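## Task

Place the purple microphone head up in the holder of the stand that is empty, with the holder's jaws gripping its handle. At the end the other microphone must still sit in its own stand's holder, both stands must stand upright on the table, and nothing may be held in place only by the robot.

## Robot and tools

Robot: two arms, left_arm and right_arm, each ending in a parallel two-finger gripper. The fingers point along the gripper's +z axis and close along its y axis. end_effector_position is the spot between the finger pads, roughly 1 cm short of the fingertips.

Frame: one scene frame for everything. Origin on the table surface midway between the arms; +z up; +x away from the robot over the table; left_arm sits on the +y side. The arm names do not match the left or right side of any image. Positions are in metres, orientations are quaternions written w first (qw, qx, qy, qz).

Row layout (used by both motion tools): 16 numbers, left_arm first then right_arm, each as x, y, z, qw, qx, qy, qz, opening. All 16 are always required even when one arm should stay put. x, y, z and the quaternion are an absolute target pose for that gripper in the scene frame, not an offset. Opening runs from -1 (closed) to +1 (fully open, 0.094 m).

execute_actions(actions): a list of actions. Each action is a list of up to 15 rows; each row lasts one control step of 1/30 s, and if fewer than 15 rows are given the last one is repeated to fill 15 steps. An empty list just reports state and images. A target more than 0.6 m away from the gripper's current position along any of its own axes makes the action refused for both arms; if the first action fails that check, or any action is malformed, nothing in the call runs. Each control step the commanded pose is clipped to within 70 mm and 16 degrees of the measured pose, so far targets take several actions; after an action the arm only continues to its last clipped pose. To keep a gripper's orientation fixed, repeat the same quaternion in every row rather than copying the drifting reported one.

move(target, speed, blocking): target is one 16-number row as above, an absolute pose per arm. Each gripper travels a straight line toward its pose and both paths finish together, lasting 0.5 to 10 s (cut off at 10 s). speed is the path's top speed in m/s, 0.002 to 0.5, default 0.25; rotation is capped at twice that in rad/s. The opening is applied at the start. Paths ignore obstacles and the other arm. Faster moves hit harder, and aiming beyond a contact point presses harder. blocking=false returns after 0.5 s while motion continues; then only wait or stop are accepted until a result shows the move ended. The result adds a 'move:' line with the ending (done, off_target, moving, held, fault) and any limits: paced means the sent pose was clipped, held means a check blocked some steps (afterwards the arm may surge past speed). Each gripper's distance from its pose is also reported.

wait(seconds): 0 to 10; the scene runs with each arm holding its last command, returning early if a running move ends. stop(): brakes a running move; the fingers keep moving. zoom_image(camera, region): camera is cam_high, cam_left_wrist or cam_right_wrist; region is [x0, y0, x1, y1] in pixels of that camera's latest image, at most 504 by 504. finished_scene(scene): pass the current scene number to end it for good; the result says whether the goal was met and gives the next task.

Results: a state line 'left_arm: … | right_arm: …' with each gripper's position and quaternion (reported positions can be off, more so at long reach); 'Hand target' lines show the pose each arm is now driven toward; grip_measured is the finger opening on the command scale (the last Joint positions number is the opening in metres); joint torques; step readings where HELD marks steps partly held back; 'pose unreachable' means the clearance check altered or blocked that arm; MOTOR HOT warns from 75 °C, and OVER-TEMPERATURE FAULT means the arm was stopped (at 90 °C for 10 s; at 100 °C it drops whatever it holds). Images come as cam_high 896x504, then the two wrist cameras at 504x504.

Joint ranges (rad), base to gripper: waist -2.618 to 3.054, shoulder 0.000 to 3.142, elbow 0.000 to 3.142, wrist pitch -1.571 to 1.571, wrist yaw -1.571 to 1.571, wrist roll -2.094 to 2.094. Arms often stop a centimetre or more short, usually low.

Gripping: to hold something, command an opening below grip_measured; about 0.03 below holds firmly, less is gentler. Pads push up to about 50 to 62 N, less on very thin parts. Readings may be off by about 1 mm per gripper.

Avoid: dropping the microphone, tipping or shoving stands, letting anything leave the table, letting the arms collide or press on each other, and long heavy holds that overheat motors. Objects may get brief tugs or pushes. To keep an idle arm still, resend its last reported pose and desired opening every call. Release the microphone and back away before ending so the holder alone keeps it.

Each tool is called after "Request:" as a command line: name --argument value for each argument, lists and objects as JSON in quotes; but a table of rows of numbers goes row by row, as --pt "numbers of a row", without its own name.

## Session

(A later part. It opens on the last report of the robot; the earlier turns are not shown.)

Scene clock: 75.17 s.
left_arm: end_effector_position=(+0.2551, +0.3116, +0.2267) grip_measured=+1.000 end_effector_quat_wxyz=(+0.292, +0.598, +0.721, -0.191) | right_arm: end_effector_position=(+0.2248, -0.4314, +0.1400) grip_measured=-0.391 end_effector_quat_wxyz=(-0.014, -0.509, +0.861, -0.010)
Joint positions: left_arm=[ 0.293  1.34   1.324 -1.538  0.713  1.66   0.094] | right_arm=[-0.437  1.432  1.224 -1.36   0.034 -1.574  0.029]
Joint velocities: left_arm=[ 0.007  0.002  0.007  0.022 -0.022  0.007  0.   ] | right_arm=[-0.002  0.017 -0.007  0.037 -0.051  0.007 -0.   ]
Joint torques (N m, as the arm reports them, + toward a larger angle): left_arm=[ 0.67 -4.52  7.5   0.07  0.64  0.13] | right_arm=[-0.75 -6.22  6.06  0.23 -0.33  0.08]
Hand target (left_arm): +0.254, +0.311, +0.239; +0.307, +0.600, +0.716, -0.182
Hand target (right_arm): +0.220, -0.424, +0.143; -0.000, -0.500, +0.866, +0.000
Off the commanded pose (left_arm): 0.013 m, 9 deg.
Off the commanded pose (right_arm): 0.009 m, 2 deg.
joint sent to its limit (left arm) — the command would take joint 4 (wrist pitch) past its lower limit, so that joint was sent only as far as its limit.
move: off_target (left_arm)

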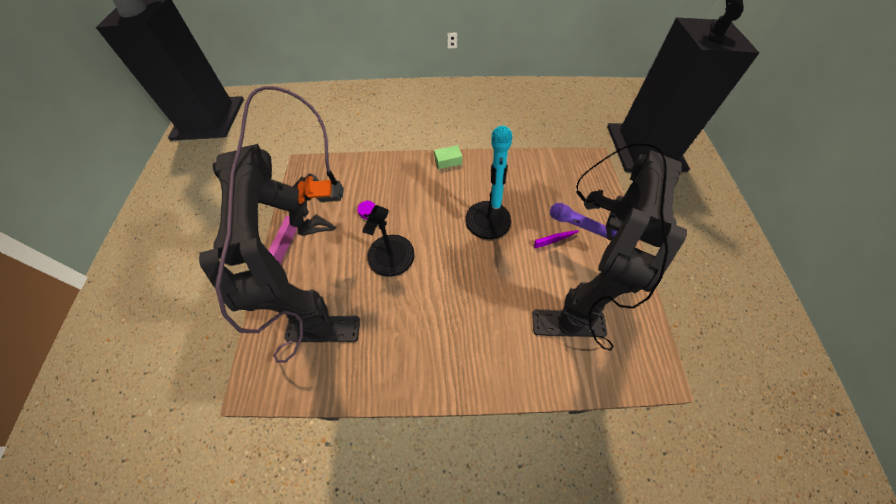

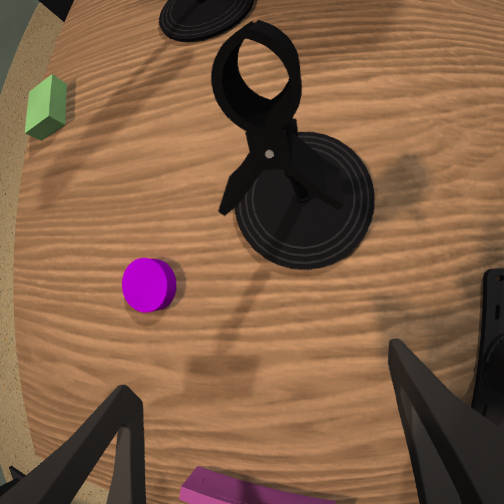

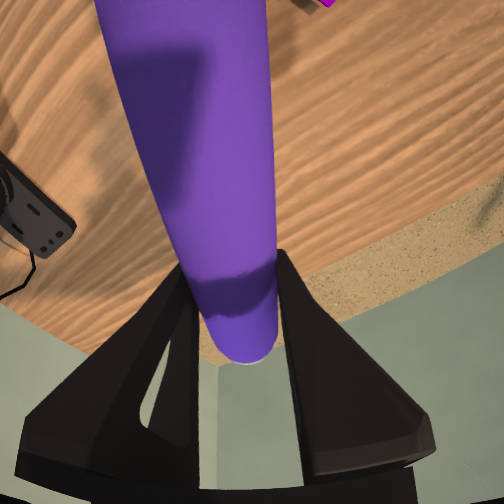

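Request:
move --target '[0.255,0.33,0.22,0.088,-0.082,0.930,-0.346,1, 0.13,-0.2,0.28,0.262,-0.604,0.720,0.220,-0.44]' --speed 0.35

Request:
move --target '[0.25,0.31,0.19,-0.338,-0.663,0.482,-0.464,1, 0.19,-0.03,0.28,0.262,-0.604,0.720,0.220,-0.44]' --speed 0.35

Scene clock: 79.90 s.
left_arm: end_effector_position=(+0.2544, +0.3325, +0.2204) grip_measured=+1.000 end_effector_quat_wxyz=(+0.091, -0.074, +0.936, -0.332) | right_arm: end_effector_position=(+0.1335, -0.2070, +0.2697) grip_measured=-0.391 end_effector_quat_wxyz=(+0.296, -0.581, +0.750, +0.108)
Joint positions: left_arm=[ 0.383  1.35   1.311 -1.555  0.703  0.222  0.094] | right_arm=[ 0.316  0.798  1.28  -1.559 -0.427 -0.963  0.029]
Joint velocities: left_arm=[-0.002  0.002 -0.022 -0.066  0.037 -0.037  0.   ] | right_arm=[-0.022 -0.012  0.007 -0.022 -0.051 -0.007 -0.   ]
Joint torques (N m, as the arm reports them, + toward a larger angle): left_arm=[ 0.58 -3.04  4.44  0.21  0.76 -0.01] | right_arm=[ 0.73  2.83  9.03  1.44 -0.75  0.13]
Hand target (left_arm): +0.254, +0.330, +0.220; +0.087, -0.082, +0.931, -0.346
Hand target (right_arm): +0.131, -0.199, +0.281; +0.308, -0.580, +0.743, +0.130
Off the commanded pose (left_arm): 0.003 m, 2 deg.
Off the commanded pose (right_arm): 0.013 m, 14 deg.
joint sent to its limit (right arm) — the command would take joint 4 (wrist pitch) past its lower limit, so that joint was sent only as far as its limit.
move: off_target (right_arm); limits=paced

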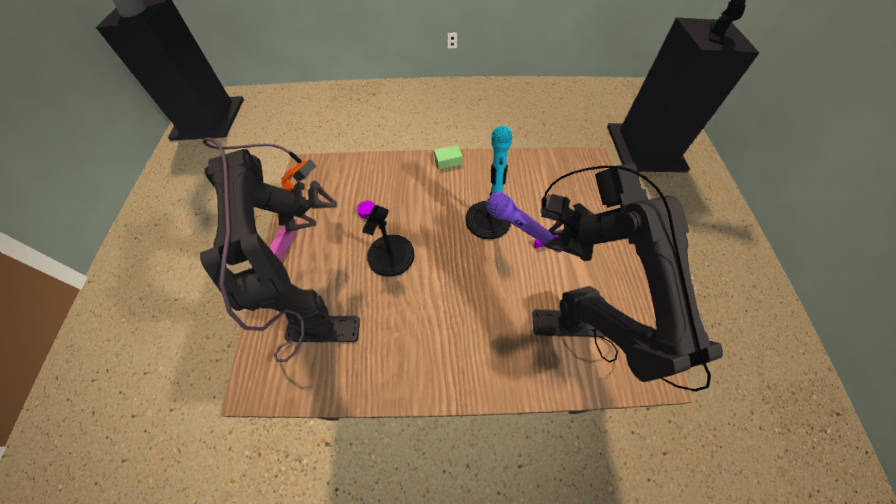

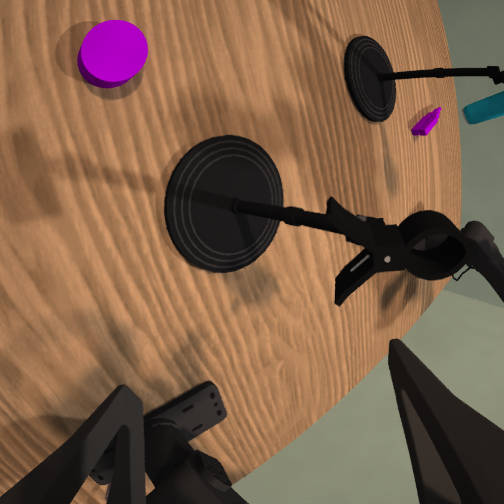

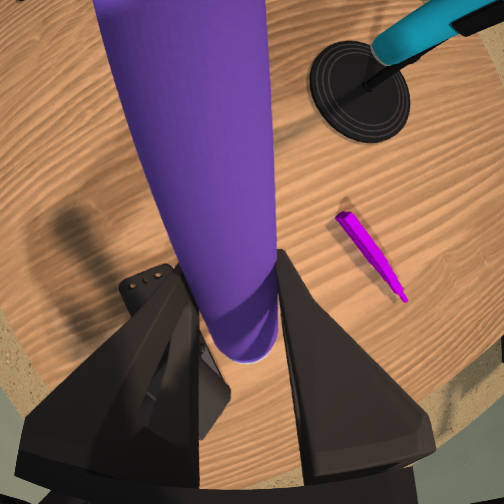

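Scene clock: 83.07 s.
left_arm: end_effector_position=(+0.2469, +0.3082, +0.1886) grip_measured=+1.000 end_effector_quat_wxyz=(+0.323, +0.661, -0.498, +0.459) | right_arm: end_effector_position=(+0.1848, -0.0434, +0.2575) grip_measured=-0.391 end_effector_quat_wxyz=(+0.230, -0.605, +0.737, +0.194)
Joint positions: left_arm=[ 0.533  1.456  0.959 -1.556  1.139 -1.014  0.094] | right_arm=[ 0.923  1.306  1.431 -1.154 -0.298 -0.439  0.029]
Joint velocities: left_arm=[-0.012  0.017  0.007  0.007 -0.051 -0.007  0.   ] | right_arm=[ 0.007 -0.017 -0.017 -0.037 -0.022 -0.037 -0.001]
Joint torques (N m, as the arm reports them, + toward a larger angle): left_arm=[ 0.65 -3.05  3.87 -0.52  0.84 -0.05] | right_arm=[ 0.75 -3.42 10.89  2.17 -0.52  0.05]
Hand target (left_arm): +0.248, +0.308, +0.189; +0.333, +0.665, -0.481, +0.465
Hand target (right_arm): +0.187, -0.028, +0.278; +0.264, -0.605, +0.719, +0.218
Off the commanded pose (left_arm): 0.004 m, 3 deg.
Off the commanded pose (right_arm): 0.027 m, 5 deg.
joint sent to its limit (left arm) — the command would take joint 4 (wrist pitch) past its lower limit, so that joint was sent only as far as its limit.
move: off_target (left_arm, right_arm)

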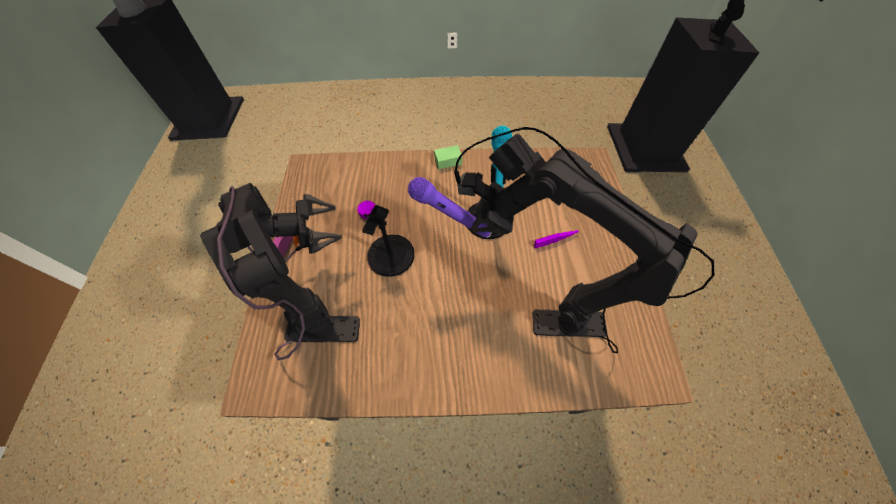

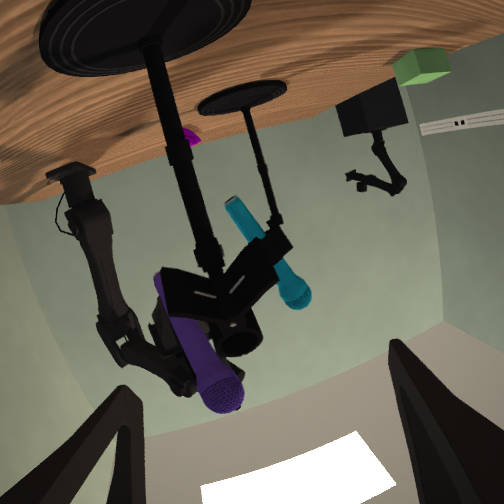

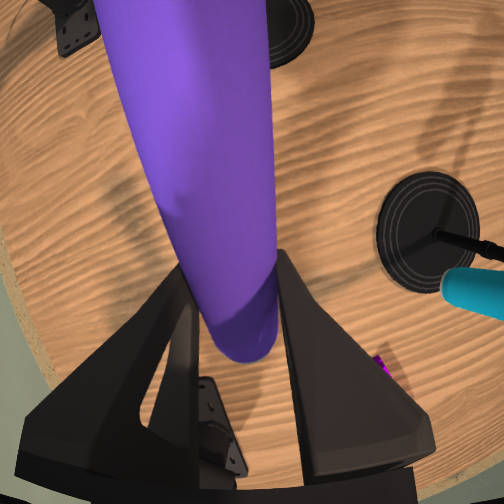

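Request:
move --target '[0.258,0.234,0.165,0.395,0.594,-0.563,0.416,1, 0.187,-0.028,0.278,0.264,-0.605,0.719,0.218,-0.44]' --speed 0.08

Scene clock: 85.37 s.
left_arm: end_effector_position=(+0.2612, +0.2370, +0.1657) grip_measured=+1.000 end_effector_quat_wxyz=(+0.382, +0.594, -0.573, +0.416) | right_arm: end_effector_position=(+0.1842, -0.0437, +0.2572) grip_measured=-0.391 end_effector_quat_wxyz=(+0.228, -0.605, +0.737, +0.195)
Joint positions: left_arm=[ 0.173  1.54   0.959 -1.244  1.187 -1.273  0.094] | right_arm=[ 0.923  1.306  1.431 -1.157 -0.299 -0.439  0.029]
Joint velocities: left_arm=[-0.022 -0.002 -0.022  0.007 -0.022 -0.066  0.   ] | right_arm=[ 0.007 -0.022  0.002  0.007  0.007 -0.007 -0.001]
Joint torques (N m, as the arm reports them, + toward a larger angle): left_arm=[-0.7  -4.35  3.58 -0.09  0.9   0.  ] | right_arm=[ 0.63 -3.7  10.63  2.15 -0.53  0.05]
Hand target (left_arm): +0.259, +0.234, +0.165; +0.394, +0.593, -0.563, +0.419
Hand target (right_arm): +0.186, -0.029, +0.278; +0.263, -0.605, +0.719, +0.218
Off the commanded pose (left_arm): 0.004 m, 2 deg.
Off the commanded pose (right_arm): 0.026 m, 5 deg.
move: off_target (right_arm)

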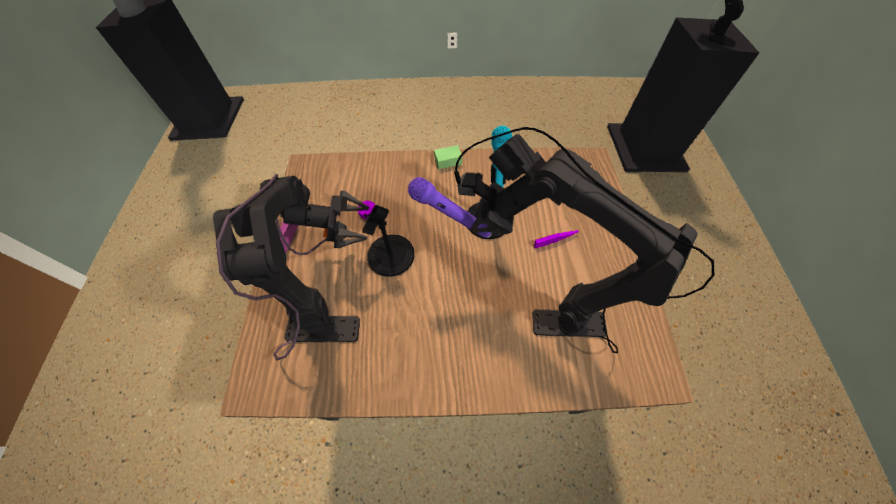

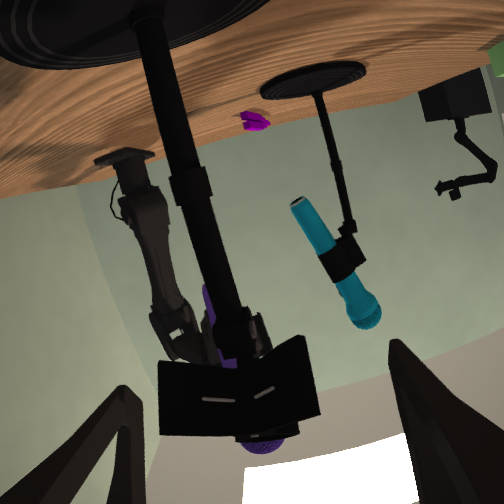

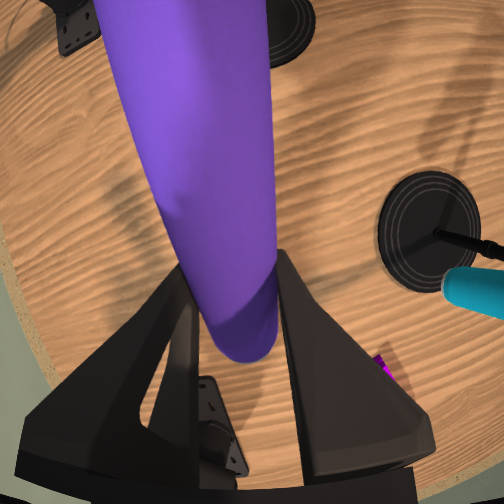

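Request:
move --target '[0.247,0.220,0.171,0.395,0.594,-0.563,0.416,1, 0.187,-0.028,0.278,0.264,-0.605,0.719,0.218,-0.44]' --speed 0.05

Request:
zoom_image --camera "cam_high" --region '[310, 170, 430, 290]'

Scene clock: 86.97 s.
left_arm: end_effector_position=(+0.2500, +0.2233, +0.1649) grip_measured=+1.000 end_effector_quat_wxyz=(+0.393, +0.602, -0.565, +0.404) | right_arm: end_effector_position=(+0.1841, -0.0439, +0.2570) grip_measured=-0.391 end_effector_quat_wxyz=(+0.228, -0.605, +0.737, +0.195)
Joint positions: left_arm=[ 0.118  1.474  0.9   -1.156  1.194 -1.417  0.094] | right_arm=[ 0.923  1.306  1.431 -1.158 -0.299 -0.439  0.029]
Joint velocities: left_arm=[-0.002 -0.027 -0.022 -0.037  0.037 -0.051  0.   ] | right_arm=[-0.007 -0.017 -0.012 -0.066 -0.022 -0.037 -0.001]
Joint torques (N m, as the arm reports them, + toward a larger angle): left_arm=[-0.79 -6.09  4.19  0.14  0.85  0.01] | right_arm=[ 0.62 -3.7  10.63  2.14 -0.51  0.05]
Hand target (left_arm): +0.247, +0.220, +0.171; +0.395, +0.594, -0.563, +0.417
Hand target (right_arm): +0.186, -0.029, +0.278; +0.263, -0.605, +0.719, +0.218
Off the commanded pose (left_arm): 0.008 m, 2 deg.
Off the commanded pose (right_arm): 0.026 m, 5 deg.
move: off_target (right_arm)

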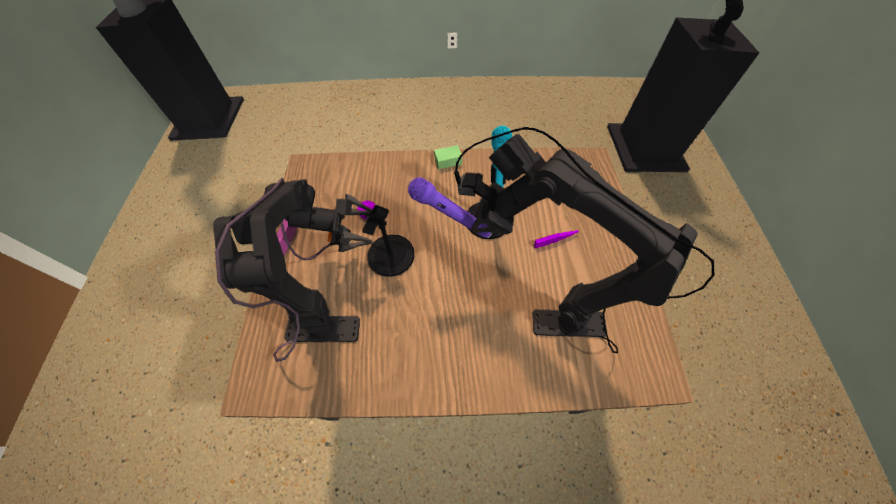

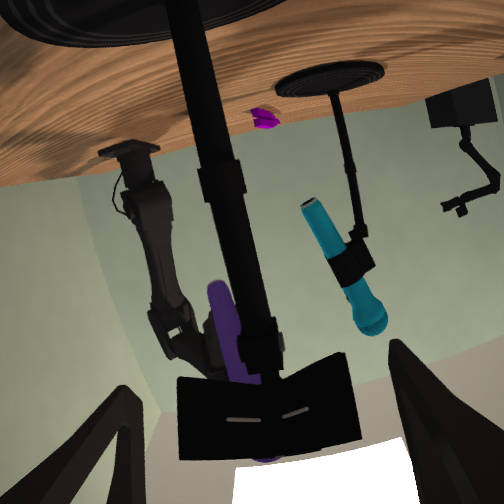

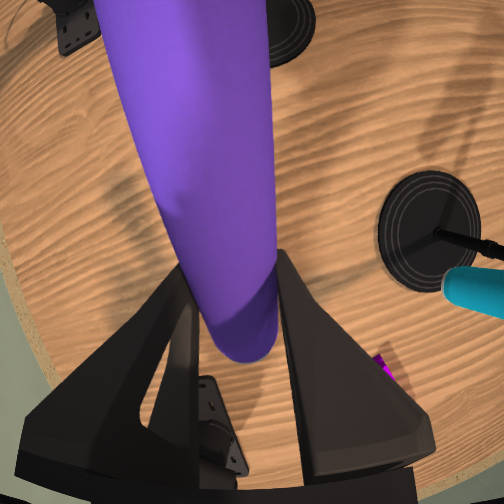

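Region (310, 170, 430, 290) of cam_high's 896x504 image, scaled by 4.200, with more detail than that image has.

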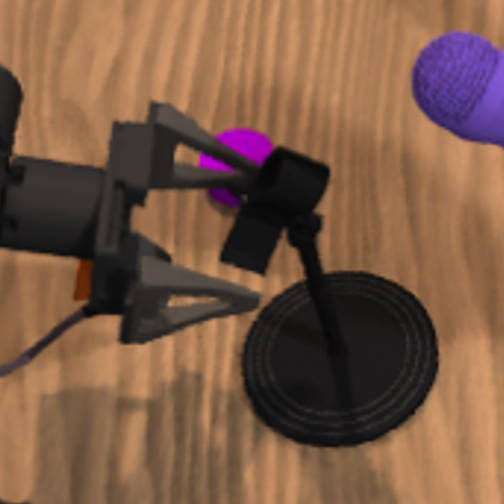

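Centered on the levers; closing gradually.

Request:
execute_actions --actions '[[[0.247,0.220,0.174,0.395,0.594,-0.563,0.416,0.45, 0.187,-0.028,0.278,0.264,-0.605,0.719,0.218,-0.44]],[[0.247,0.220,0.174,0.395,0.594,-0.563,0.416,0.38, 0.187,-0.028,0.278,0.264,-0.605,0.719,0.218,-0.44],[0.247,0.220,0.174,0.395,0.594,-0.563,0.416,0.32, 0.187,-0.028,0.278,0.264,-0.605,0.719,0.218,-0.44],[0.247,0.220,0.174,0.395,0.594,-0.563,0.416,0.26, 0.187,-0.028,0.278,0.264,-0.605,0.719,0.218,-0.44],[0.247,0.220,0.174,0.395,0.594,-0.563,0.416,0.20, 0.187,-0.028,0.278,0.264,-0.605,0.719,0.218,-0.44],[0.247,0.221,0.173,0.395,0.594,-0.563,0.416,0.14, 0.187,-0.028,0.278,0.264,-0.605,0.719,0.218,-0.44],[0.247,0.221,0.172,0.395,0.594,-0.563,0.416,0.08, 0.187,-0.028,0.278,0.264,-0.605,0.719,0.218,-0.44],[0.247,0.222,0.171,0.395,0.594,-0.563,0.416,0.02, 0.187,-0.028,0.278,0.264,-0.605,0.719,0.218,-0.44],[0.247,0.222,0.170,0.395,0.594,-0.563,0.416,-0.04, 0.187,-0.028,0.278,0.264,-0.605,0.719,0.218,-0.44],[0.247,0.223,0.169,0.395,0.594,-0.563,0.416,-0.10, 0.187,-0.028,0.278,0.264,-0.605,0.719,0.218,-0.44],[0.247,0.224,0.168,0.395,0.594,-0.563,0.416,-0.16, 0.187,-0.028,0.278,0.264,-0.605,0.719,0.218,-0.44],[0.247,0.224,0.168,0.395,0.594,-0.563,0.416,-0.22, 0.187,-0.028,0.278,0.264,-0.605,0.719,0.218,-0.44],[0.247,0.225,0.167,0.395,0.594,-0.563,0.416,-0.28, 0.187,-0.028,0.278,0.264,-0.605,0.719,0.218,-0.44],[0.247,0.225,0.167,0.395,0.594,-0.563,0.416,-0.34, 0.187,-0.028,0.278,0.264,-0.605,0.719,0.218,-0.44],[0.247,0.226,0.166,0.395,0.594,-0.563,0.416,-0.40, 0.187,-0.028,0.278,0.264,-0.605,0.719,0.218,-0.44],[0.247,0.226,0.166,0.395,0.594,-0.563,0.416,-0.46, 0.187,-0.028,0.278,0.264,-0.605,0.719,0.218,-0.44]]]'

Request:
zoom_image --camera "cam_high" --region '[310, 160, 510, 290]'

Scene clock: 89.50 s.
left_arm: end_effector_position=(+0.2511, +0.2280, +0.1588) grip_measured=-0.426 end_effector_quat_wxyz=(+0.380, +0.606, -0.573, +0.400) | right_arm: end_effector_position=(+0.1842, -0.0436, +0.2573) grip_measured=-0.391 end_effector_quat_wxyz=(+0.229, -0.605, +0.737, +0.195)
Joint positions: left_arm=[ 0.13   1.474  0.896 -1.145  1.164 -1.407  0.027] | right_arm=[ 0.923  1.306  1.431 -1.156 -0.3   -0.439  0.029]
Joint velocities: left_arm=[ 0.061  0.022 -0.081 -0.139  0.022  0.007 -0.055] | right_arm=[-0.012  0.007  0.012  0.037 -0.022 -0.037  0.001]
Joint torques (N m, as the arm reports them, + toward a larger angle): left_arm=[ 0.25 -4.63  4.76 -0.05  1.24  0.46] | right_arm=[ 0.62 -3.69 10.61  2.17 -0.5   0.05]
Hand target (left_arm): +0.247, +0.226, +0.166; +0.394, +0.596, -0.562, +0.417
Hand target (right_arm): +0.186, -0.029, +0.278; +0.263, -0.605, +0.719, +0.218
Off the commanded pose (left_arm): 0.009 m, 3 deg.
Off the commanded pose (right_arm): 0.026 m, 5 deg.
Step readings (end_effector_position; steps 1 to 15: 1st action; 16 to 30: 2nd action):
0: left_arm (+0.2510, +0.2234, +0.1647) | right_arm (+0.1841, -0.0436, +0.2572)
1: left_arm (+0.2510, +0.2234, +0.1647) | right_arm (+0.1841, -0.0436, +0.2572)
2: left_arm (+0.2510, +0.2234, +0.1647) | right_arm (+0.1841, -0.0436, +0.2572)
4: left_arm (+0.2510, +0.2234, +0.1647) | right_arm (+0.1841, -0.0436, +0.2572)
8: left_arm (+0.2510, +0.2234, +0.1647) | right_arm (+0.1842, -0.0436, +0.2573)
15: left_arm (+0.2510, +0.2234, +0.1647) | right_arm (+0.1842, -0.0436, +0.2573)
16: left_arm (+0.2510, +0.2234, +0.1647) | right_arm (+0.1842, -0.0436, +0.2573)
17: left_arm (+0.2510, +0.2234, +0.1647) | right_arm (+0.1842, -0.0436, +0.2573)
19: left_arm (+0.2518, +0.2234, +0.1647) | right_arm (+0.1842, -0.0436, +0.2573)
23: left_arm (+0.2515, +0.2243, +0.1624) | right_arm (+0.1842, -0.0436, +0.2573)
30: end_effector_position above

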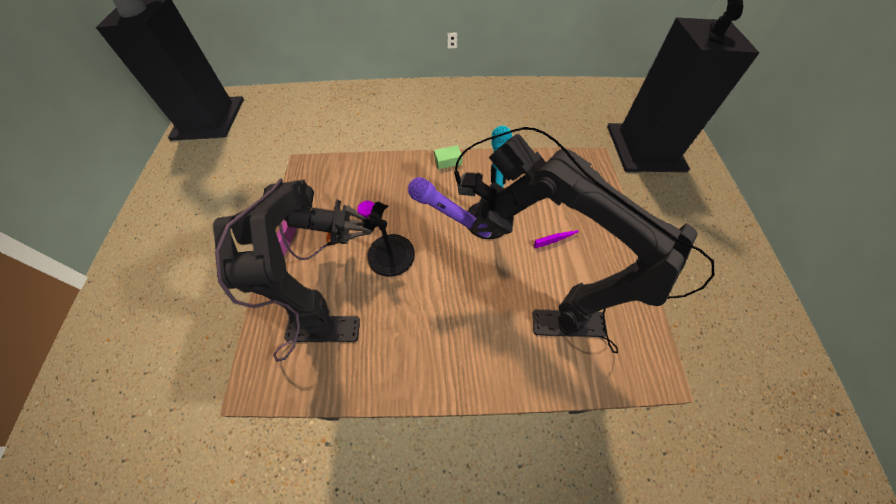

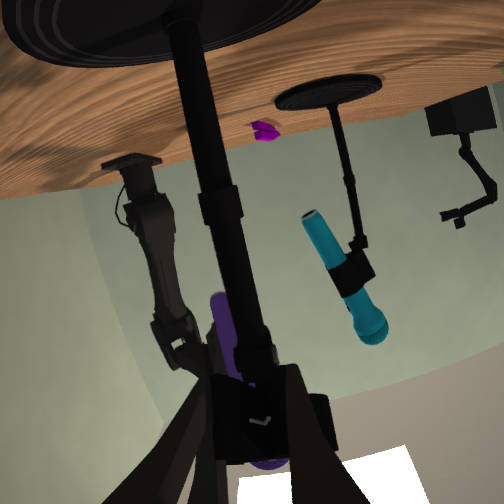

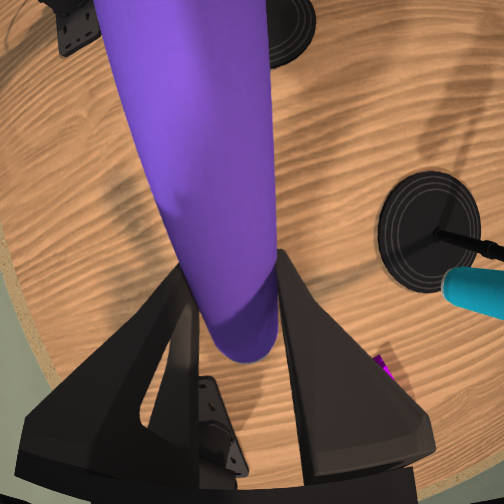

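Region (310, 160, 510, 290) of cam_high's 896x504 image, scaled by 2.520, with more detail than that image has; it fills the top 328 rows of this view, and the rest is white.

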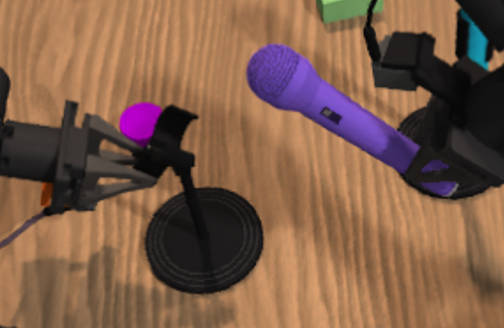

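Request:
move --target '[0.249,0.227,0.164,0.39,0.60,-0.567,0.41,-0.5, 0.256,0.095,0.265,0.209,-0.686,0.663,0.216,-0.44]' --speed 0.12

Request:
zoom_image --camera "cam_high" --region '[300, 110, 520, 290]'

Scene clock: 92.90 s.
left_arm: end_effector_position=(+0.2490, +0.2281, +0.1586) grip_measured=-0.487 end_effector_quat_wxyz=(+0.387, +0.611, -0.566, +0.396) | right_arm: end_effector_position=(+0.2600, +0.0872, +0.2455) grip_measured=-0.391 end_effector_quat_wxyz=(-0.189, +0.679, -0.682, -0.196)
Joint positions: left_arm=[ 0.132  1.474  0.892 -1.158  1.167 -1.413  0.024] | right_arm=[ 0.972  1.994  2.167 -1.299 -0.337 -0.587  0.029]
Joint velocities: left_arm=[-0.007  0.022 -0.017  0.007 -0.051 -0.007 -0.001] | right_arm=[-0.007 -0.007 -0.012 -0.051  0.007 -0.007  0.001]
Joint torques (N m, as the arm reports them, + toward a larger angle): left_arm=[ 0.42 -4.25  5.13 -0.13  0.96  0.36] | right_arm=[  0.64 -10.29  10.57   1.52  -0.59  -0.13]
Hand target (left_arm): +0.249, +0.227, +0.164; +0.389, +0.600, -0.566, +0.410
Hand target (right_arm): +0.254, +0.096, +0.263; -0.209, +0.686, -0.662, -0.215
Off the commanded pose (left_arm): 0.006 m, 2 deg.
Off the commanded pose (right_arm): 0.021 m, 4 deg.
move: off_target (right_arm)

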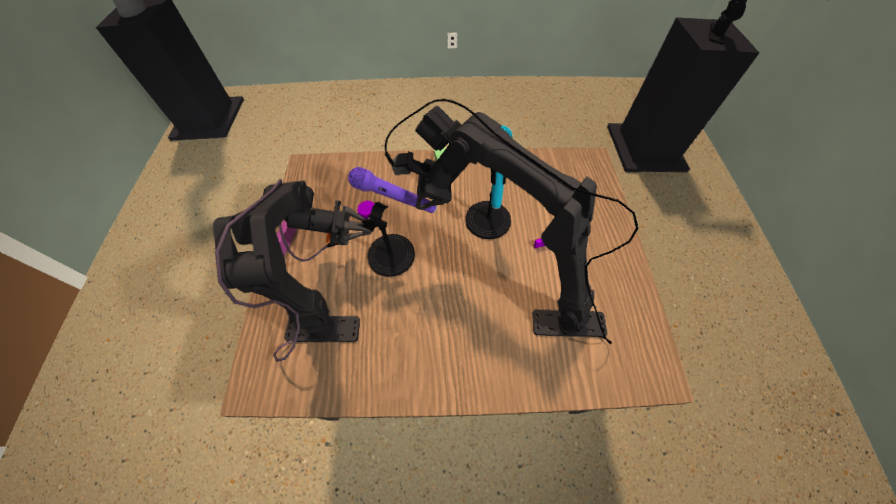

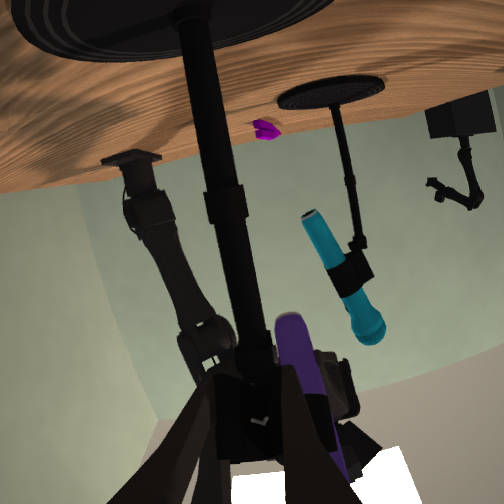

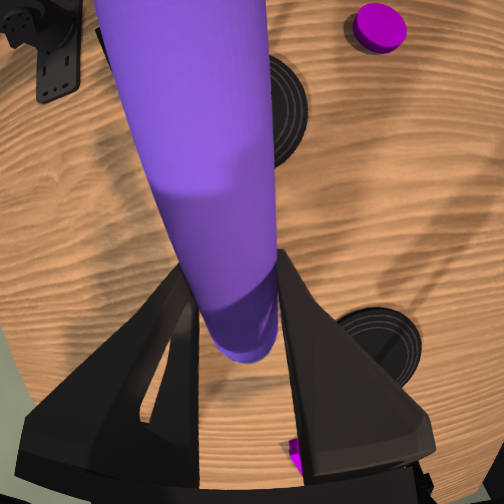

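Region (300, 110, 520, 290) of cam_high's 896x504 image, scaled by 2.291, with more detail than that image has; it fills the top 412 rows of this view, and the rest is white.

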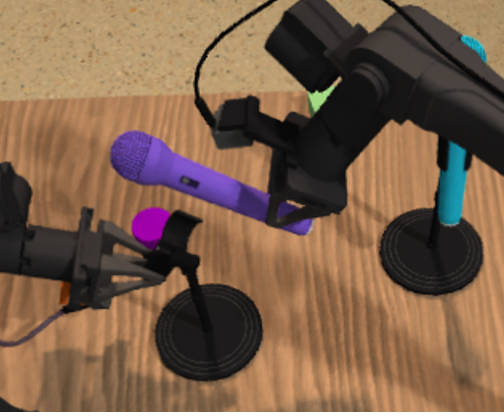

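Request:
move --target '[0.249,0.227,0.164,0.39,0.60,-0.567,0.41,-0.5, 0.244,0.114,0.232,0.205,-0.697,0.651,0.220,-0.44]' --speed 0.06

Request:
zoom_image --camera "cam_high" --region '[320, 150, 460, 270]'

Scene clock: 94.70 s.
left_arm: end_effector_position=(+0.2491, +0.2282, +0.1585) grip_measured=-0.487 end_effector_quat_wxyz=(+0.387, +0.611, -0.566, +0.396) | right_arm: end_effector_position=(+0.2473, +0.1024, +0.2189) grip_measured=-0.391 end_effector_quat_wxyz=(-0.180, +0.693, -0.669, -0.198)
Joint positions: left_arm=[ 0.132  1.474  0.892 -1.157  1.166 -1.415  0.024] | right_arm=[ 1.014  1.994  2.06  -1.204 -0.336 -0.588  0.029]
Joint velocities: left_arm=[ 0.007 -0.017 -0.022 -0.007  0.11  -0.022  0.   ] | right_arm=[-0.002 -0.007 -0.012  0.051  0.022  0.037  0.   ]
Joint torques (N m, as the arm reports them, + toward a larger angle): left_arm=[ 0.33 -4.49  5.05 -0.12  0.93  0.39] | right_arm=[  0.55 -11.34   6.93   1.92  -0.57  -0.07]
Hand target (left_arm): +0.249, +0.227, +0.164; +0.389, +0.600, -0.566, +0.410
Hand target (right_arm): +0.243, +0.113, +0.232; -0.204, +0.697, -0.651, -0.220
Off the commanded pose (left_arm): 0.006 m, 2 deg.
Off the commanded pose (right_arm): 0.018 m, 4 deg.
move: off_target (right_arm)

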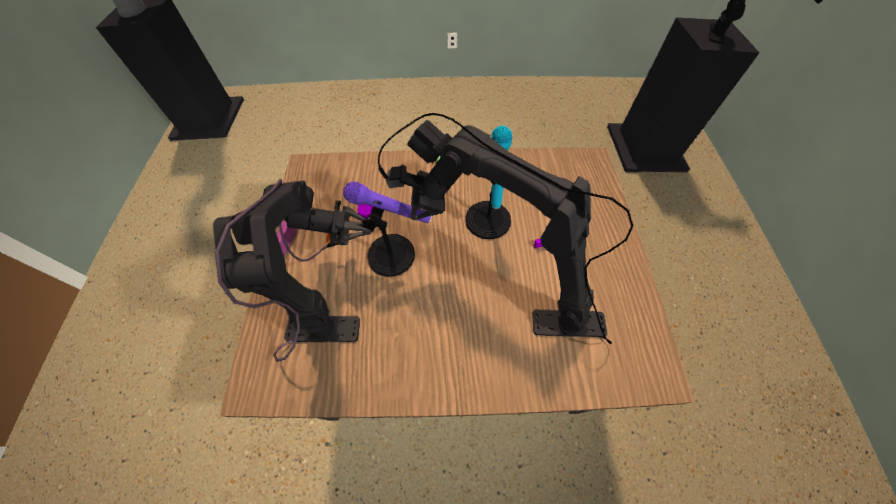

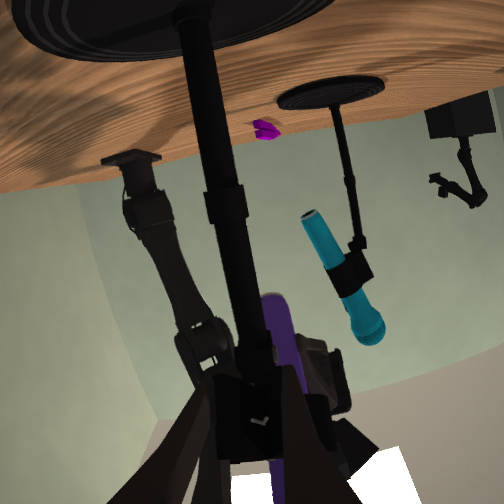

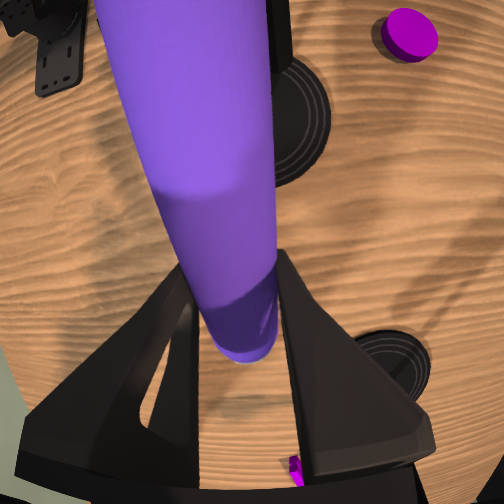

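Region (320, 150, 460, 270) of cam_high's 896x504 image, scaled by 3.600, with more detail than that image has; it fills the top 432 rows of this view, and the rest is white.

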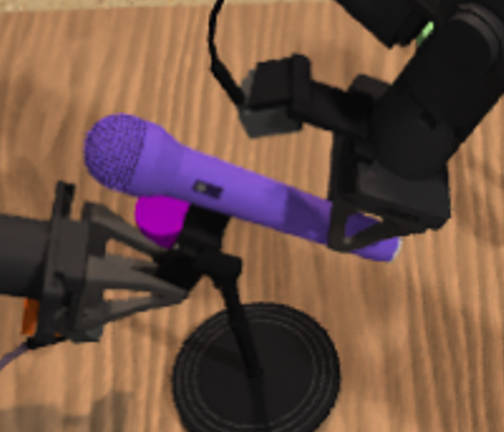

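Request:
move --target '[0.249,0.227,0.164,0.39,0.60,-0.567,0.41,-0.5, 0.245,0.139,0.223,0.205,-0.697,0.651,0.220,-0.44]' --speed 0.04

Request:
zoom_image --camera "cam_high" --region '[320, 150, 460, 270]'

Scene clock: 96.73 s.
left_arm: end_effector_position=(+0.2492, +0.2282, +0.1585) grip_measured=-0.487 end_effector_quat_wxyz=(+0.387, +0.612, -0.566, +0.396) | right_arm: end_effector_position=(+0.2441, +0.1216, +0.2029) grip_measured=-0.391 end_effector_quat_wxyz=(-0.171, +0.699, -0.666, -0.197)
Joint positions: left_arm=[ 0.132  1.474  0.892 -1.156  1.166 -1.416  0.024] | right_arm=[ 1.046  2.062  2.101 -1.188 -0.326 -0.573  0.029]
Joint velocities: left_arm=[-0.012  0.017  0.002  0.022 -0.066 -0.037 -0.   ] | right_arm=[ 0.007  0.012  0.027 -0.007 -0.081 -0.095 -0.001]
Joint torques (N m, as the arm reports them, + toward a larger angle): left_arm=[ 0.4  -4.2   4.89 -0.17  1.01  0.41] | right_arm=[  0.64 -10.88  10.93   1.87  -0.53   0.06]
Hand target (left_arm): +0.249, +0.227, +0.164; +0.389, +0.600, -0.566, +0.410
Hand target (right_arm): +0.244, +0.138, +0.223; -0.205, +0.697, -0.651, -0.220
Off the commanded pose (left_arm): 0.006 m, 2 deg.
Off the commanded pose (right_arm): 0.027 m, 5 deg.
move: off_target (right_arm)

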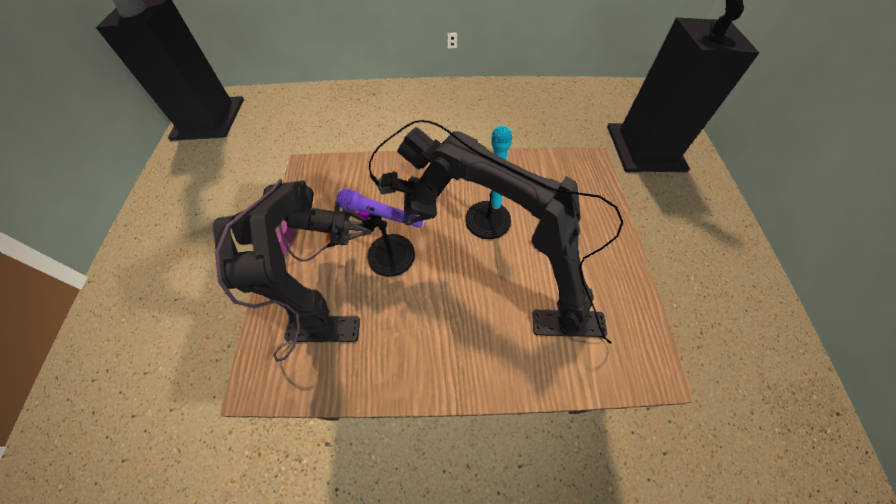

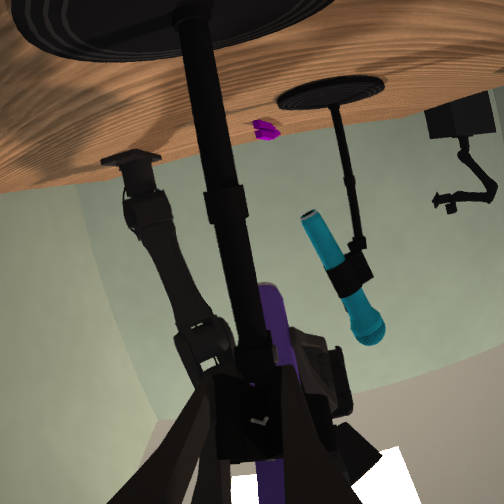

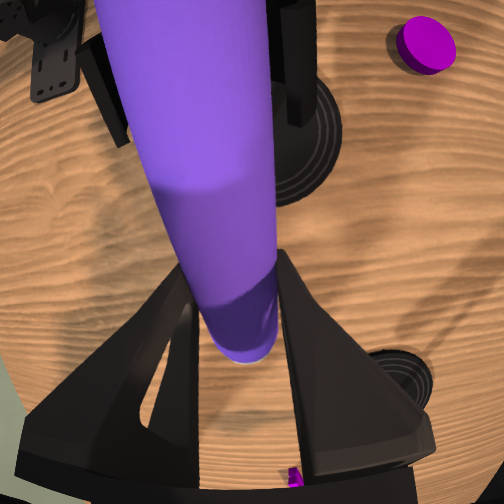

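Region (320, 150, 460, 270) of cam_high's 896x504 image, scaled by 3.600, with more detail than that image has; it fills the top 432 rows of this view, and the rest is white.

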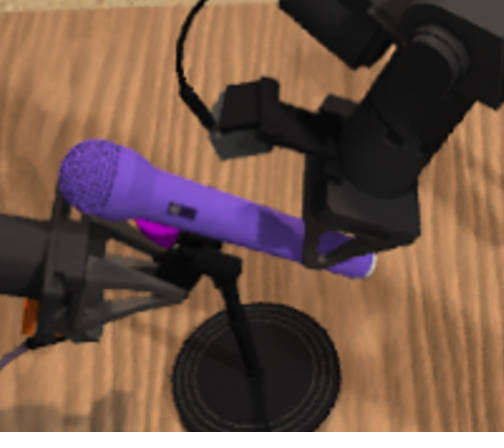

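Request:
move --target '[0.249,0.227,0.164,0.39,0.60,-0.567,0.41,-0.5, 0.248,0.149,0.203,0.215,-0.694,0.648,0.230,-0.44]' --speed 0.03

Request:
zoom_image --camera "cam_high" --region '[320, 150, 460, 270]'

Scene clock: 99.30 s.
left_arm: end_effector_position=(+0.2494, +0.2282, +0.1584) grip_measured=-0.487 end_effector_quat_wxyz=(+0.387, +0.612, -0.565, +0.395) | right_arm: end_effector_position=(+0.2498, +0.1343, +0.1933) grip_measured=-0.391 end_effector_quat_wxyz=(-0.191, +0.696, -0.660, -0.208)
Joint positions: left_arm=[ 0.132  1.474  0.892 -1.155  1.166 -1.419  0.024] | right_arm=[ 1.046  2.062  2.039 -1.079 -0.341 -0.565  0.029]
Joint velocities: left_arm=[ 0.007 -0.012  0.012  0.007  0.022 -0.066 -0.   ] | right_arm=[-0.007  0.002 -0.012 -0.037 -0.037  0.022  0.   ]
Joint torques (N m, as the arm reports them, + toward a larger angle): left_arm=[ 0.28 -4.34  5.2  -0.12  0.95  0.46] | right_arm=[  0.73 -11.2    7.36   2.09  -0.58   0.1 ]
Hand target (left_arm): +0.249, +0.227, +0.164; +0.389, +0.600, -0.566, +0.410
Hand target (right_arm): +0.247, +0.148, +0.203; -0.213, +0.694, -0.648, -0.230
Off the commanded pose (left_arm): 0.006 m, 2 deg.
Off the commanded pose (right_arm): 0.018 m, 4 deg.
move: off_target (right_arm)

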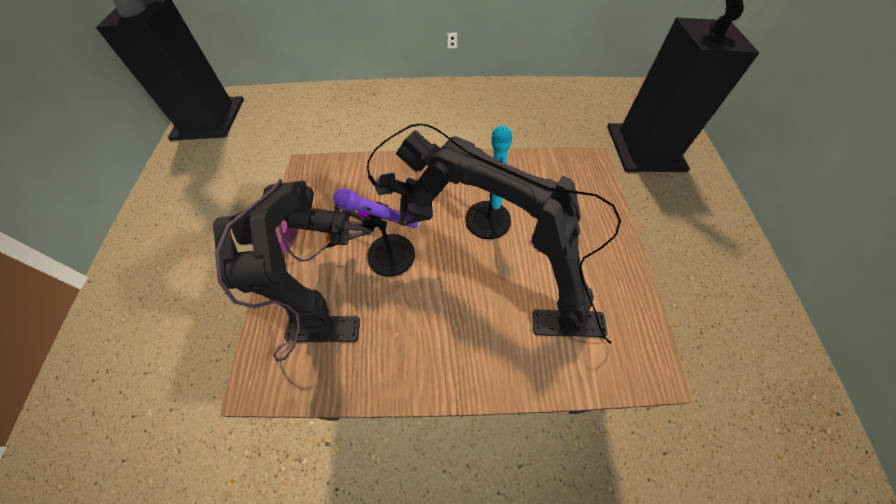

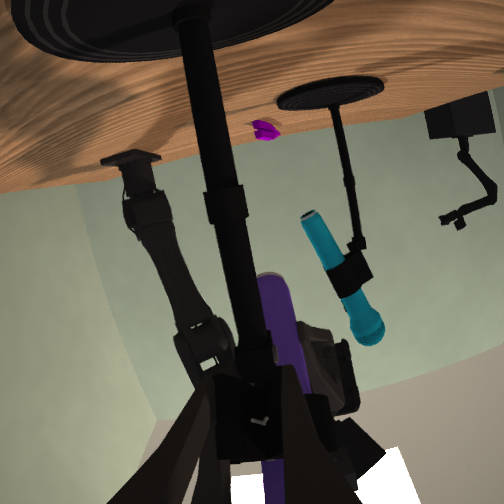

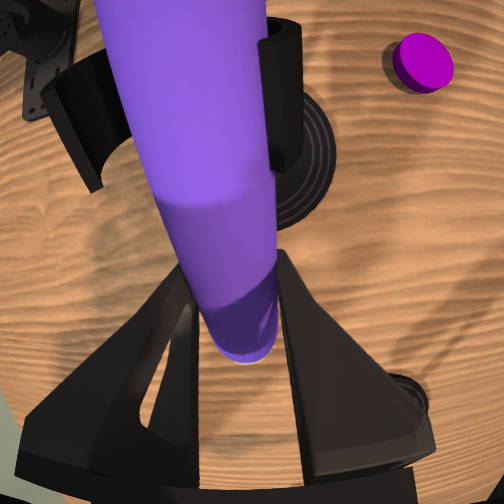

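Region (320, 150, 460, 270) of cam_high's 896x504 image, scaled by 3.600, with more detail than that image has; it fills the top 432 rows of this view, and the rest is white.

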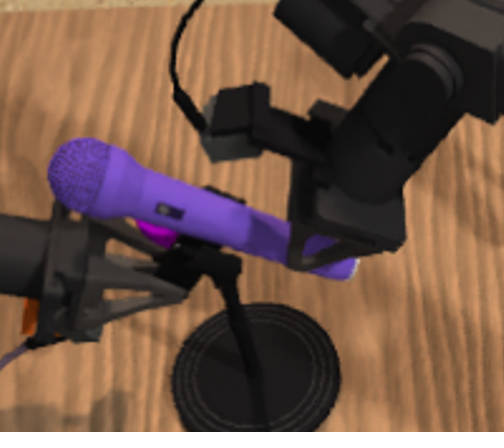

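Request:
move --target '[0.249,0.227,0.164,0.39,0.60,-0.567,0.41,-0.5, 0.242,0.152,0.189,0.222,-0.692,0.645,0.238,-0.44]' --speed 0.03

Request:
zoom_image --camera "cam_high" --region '[320, 150, 460, 270]'

Scene clock: 101.43 s.
left_arm: end_effector_position=(+0.2504, +0.2300, +0.1577) grip_measured=-0.487 end_effector_quat_wxyz=(+0.385, +0.616, -0.563, +0.395) | right_arm: end_effector_position=(+0.2487, +0.1353, +0.1732) grip_measured=-0.391 end_effector_quat_wxyz=(-0.191, +0.692, -0.663, -0.214)
Joint positions: left_arm=[ 0.139  1.474  0.892 -1.152  1.162 -1.426  0.024] | right_arm=[ 1.046  2.042  1.924 -0.979 -0.35  -0.552  0.029]
Joint velocities: left_arm=[ 0.002  0.012  0.002  0.051 -0.022 -0.037 -0.   ] | right_arm=[-0.007 -0.017  0.007  0.022 -0.066 -0.081  0.   ]
Joint torques (N m, as the arm reports them, + toward a larger angle): left_arm=[-0.15 -4.21  4.98 -0.18  1.01  0.5 ] | right_arm=[  1.57 -12.25   6.58   2.22  -0.53   0.04]
Hand target (left_arm): +0.249, +0.227, +0.164; +0.389, +0.600, -0.566, +0.410
Hand target (right_arm): +0.241, +0.151, +0.189; -0.220, +0.692, -0.645, -0.238
Off the commanded pose (left_arm): 0.007 m, 3 deg.
Off the commanded pose (right_arm): 0.024 m, 5 deg.
move: off_target (left_arm, right_arm)

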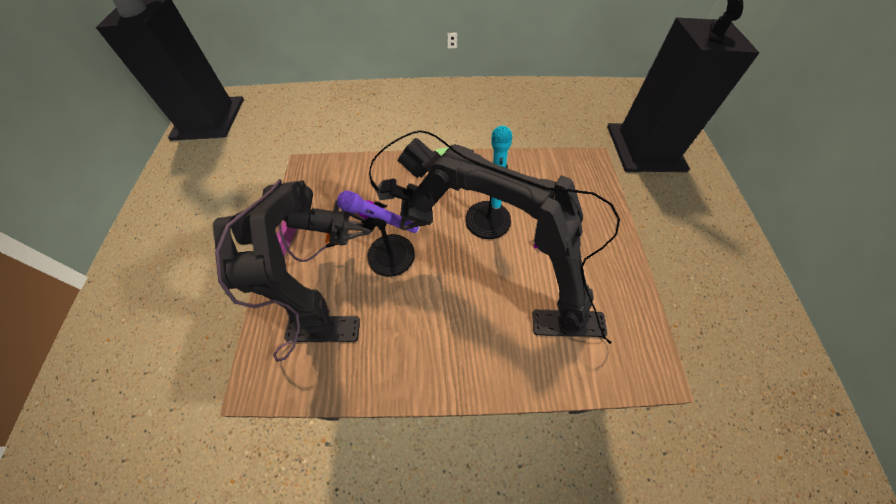

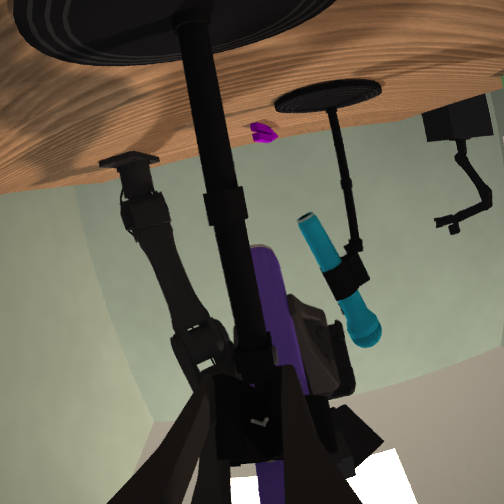

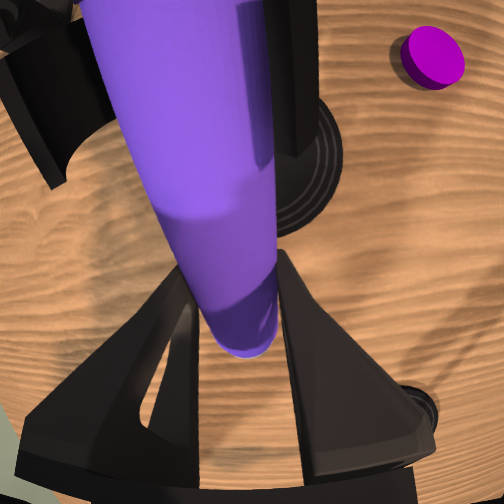

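Region (320, 150, 460, 270) of cam_high's 896x504 image, scaled by 3.600, with more detail than that image has; it fills the top 432 rows of this view, and the rest is white.

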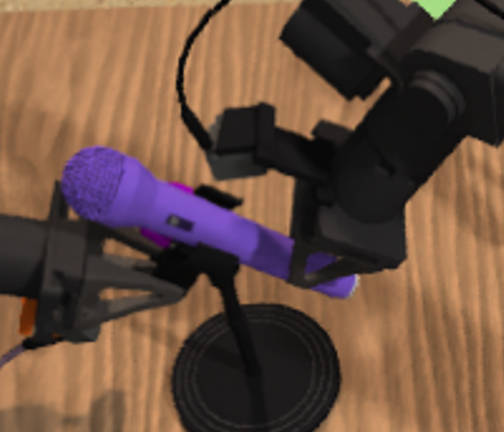

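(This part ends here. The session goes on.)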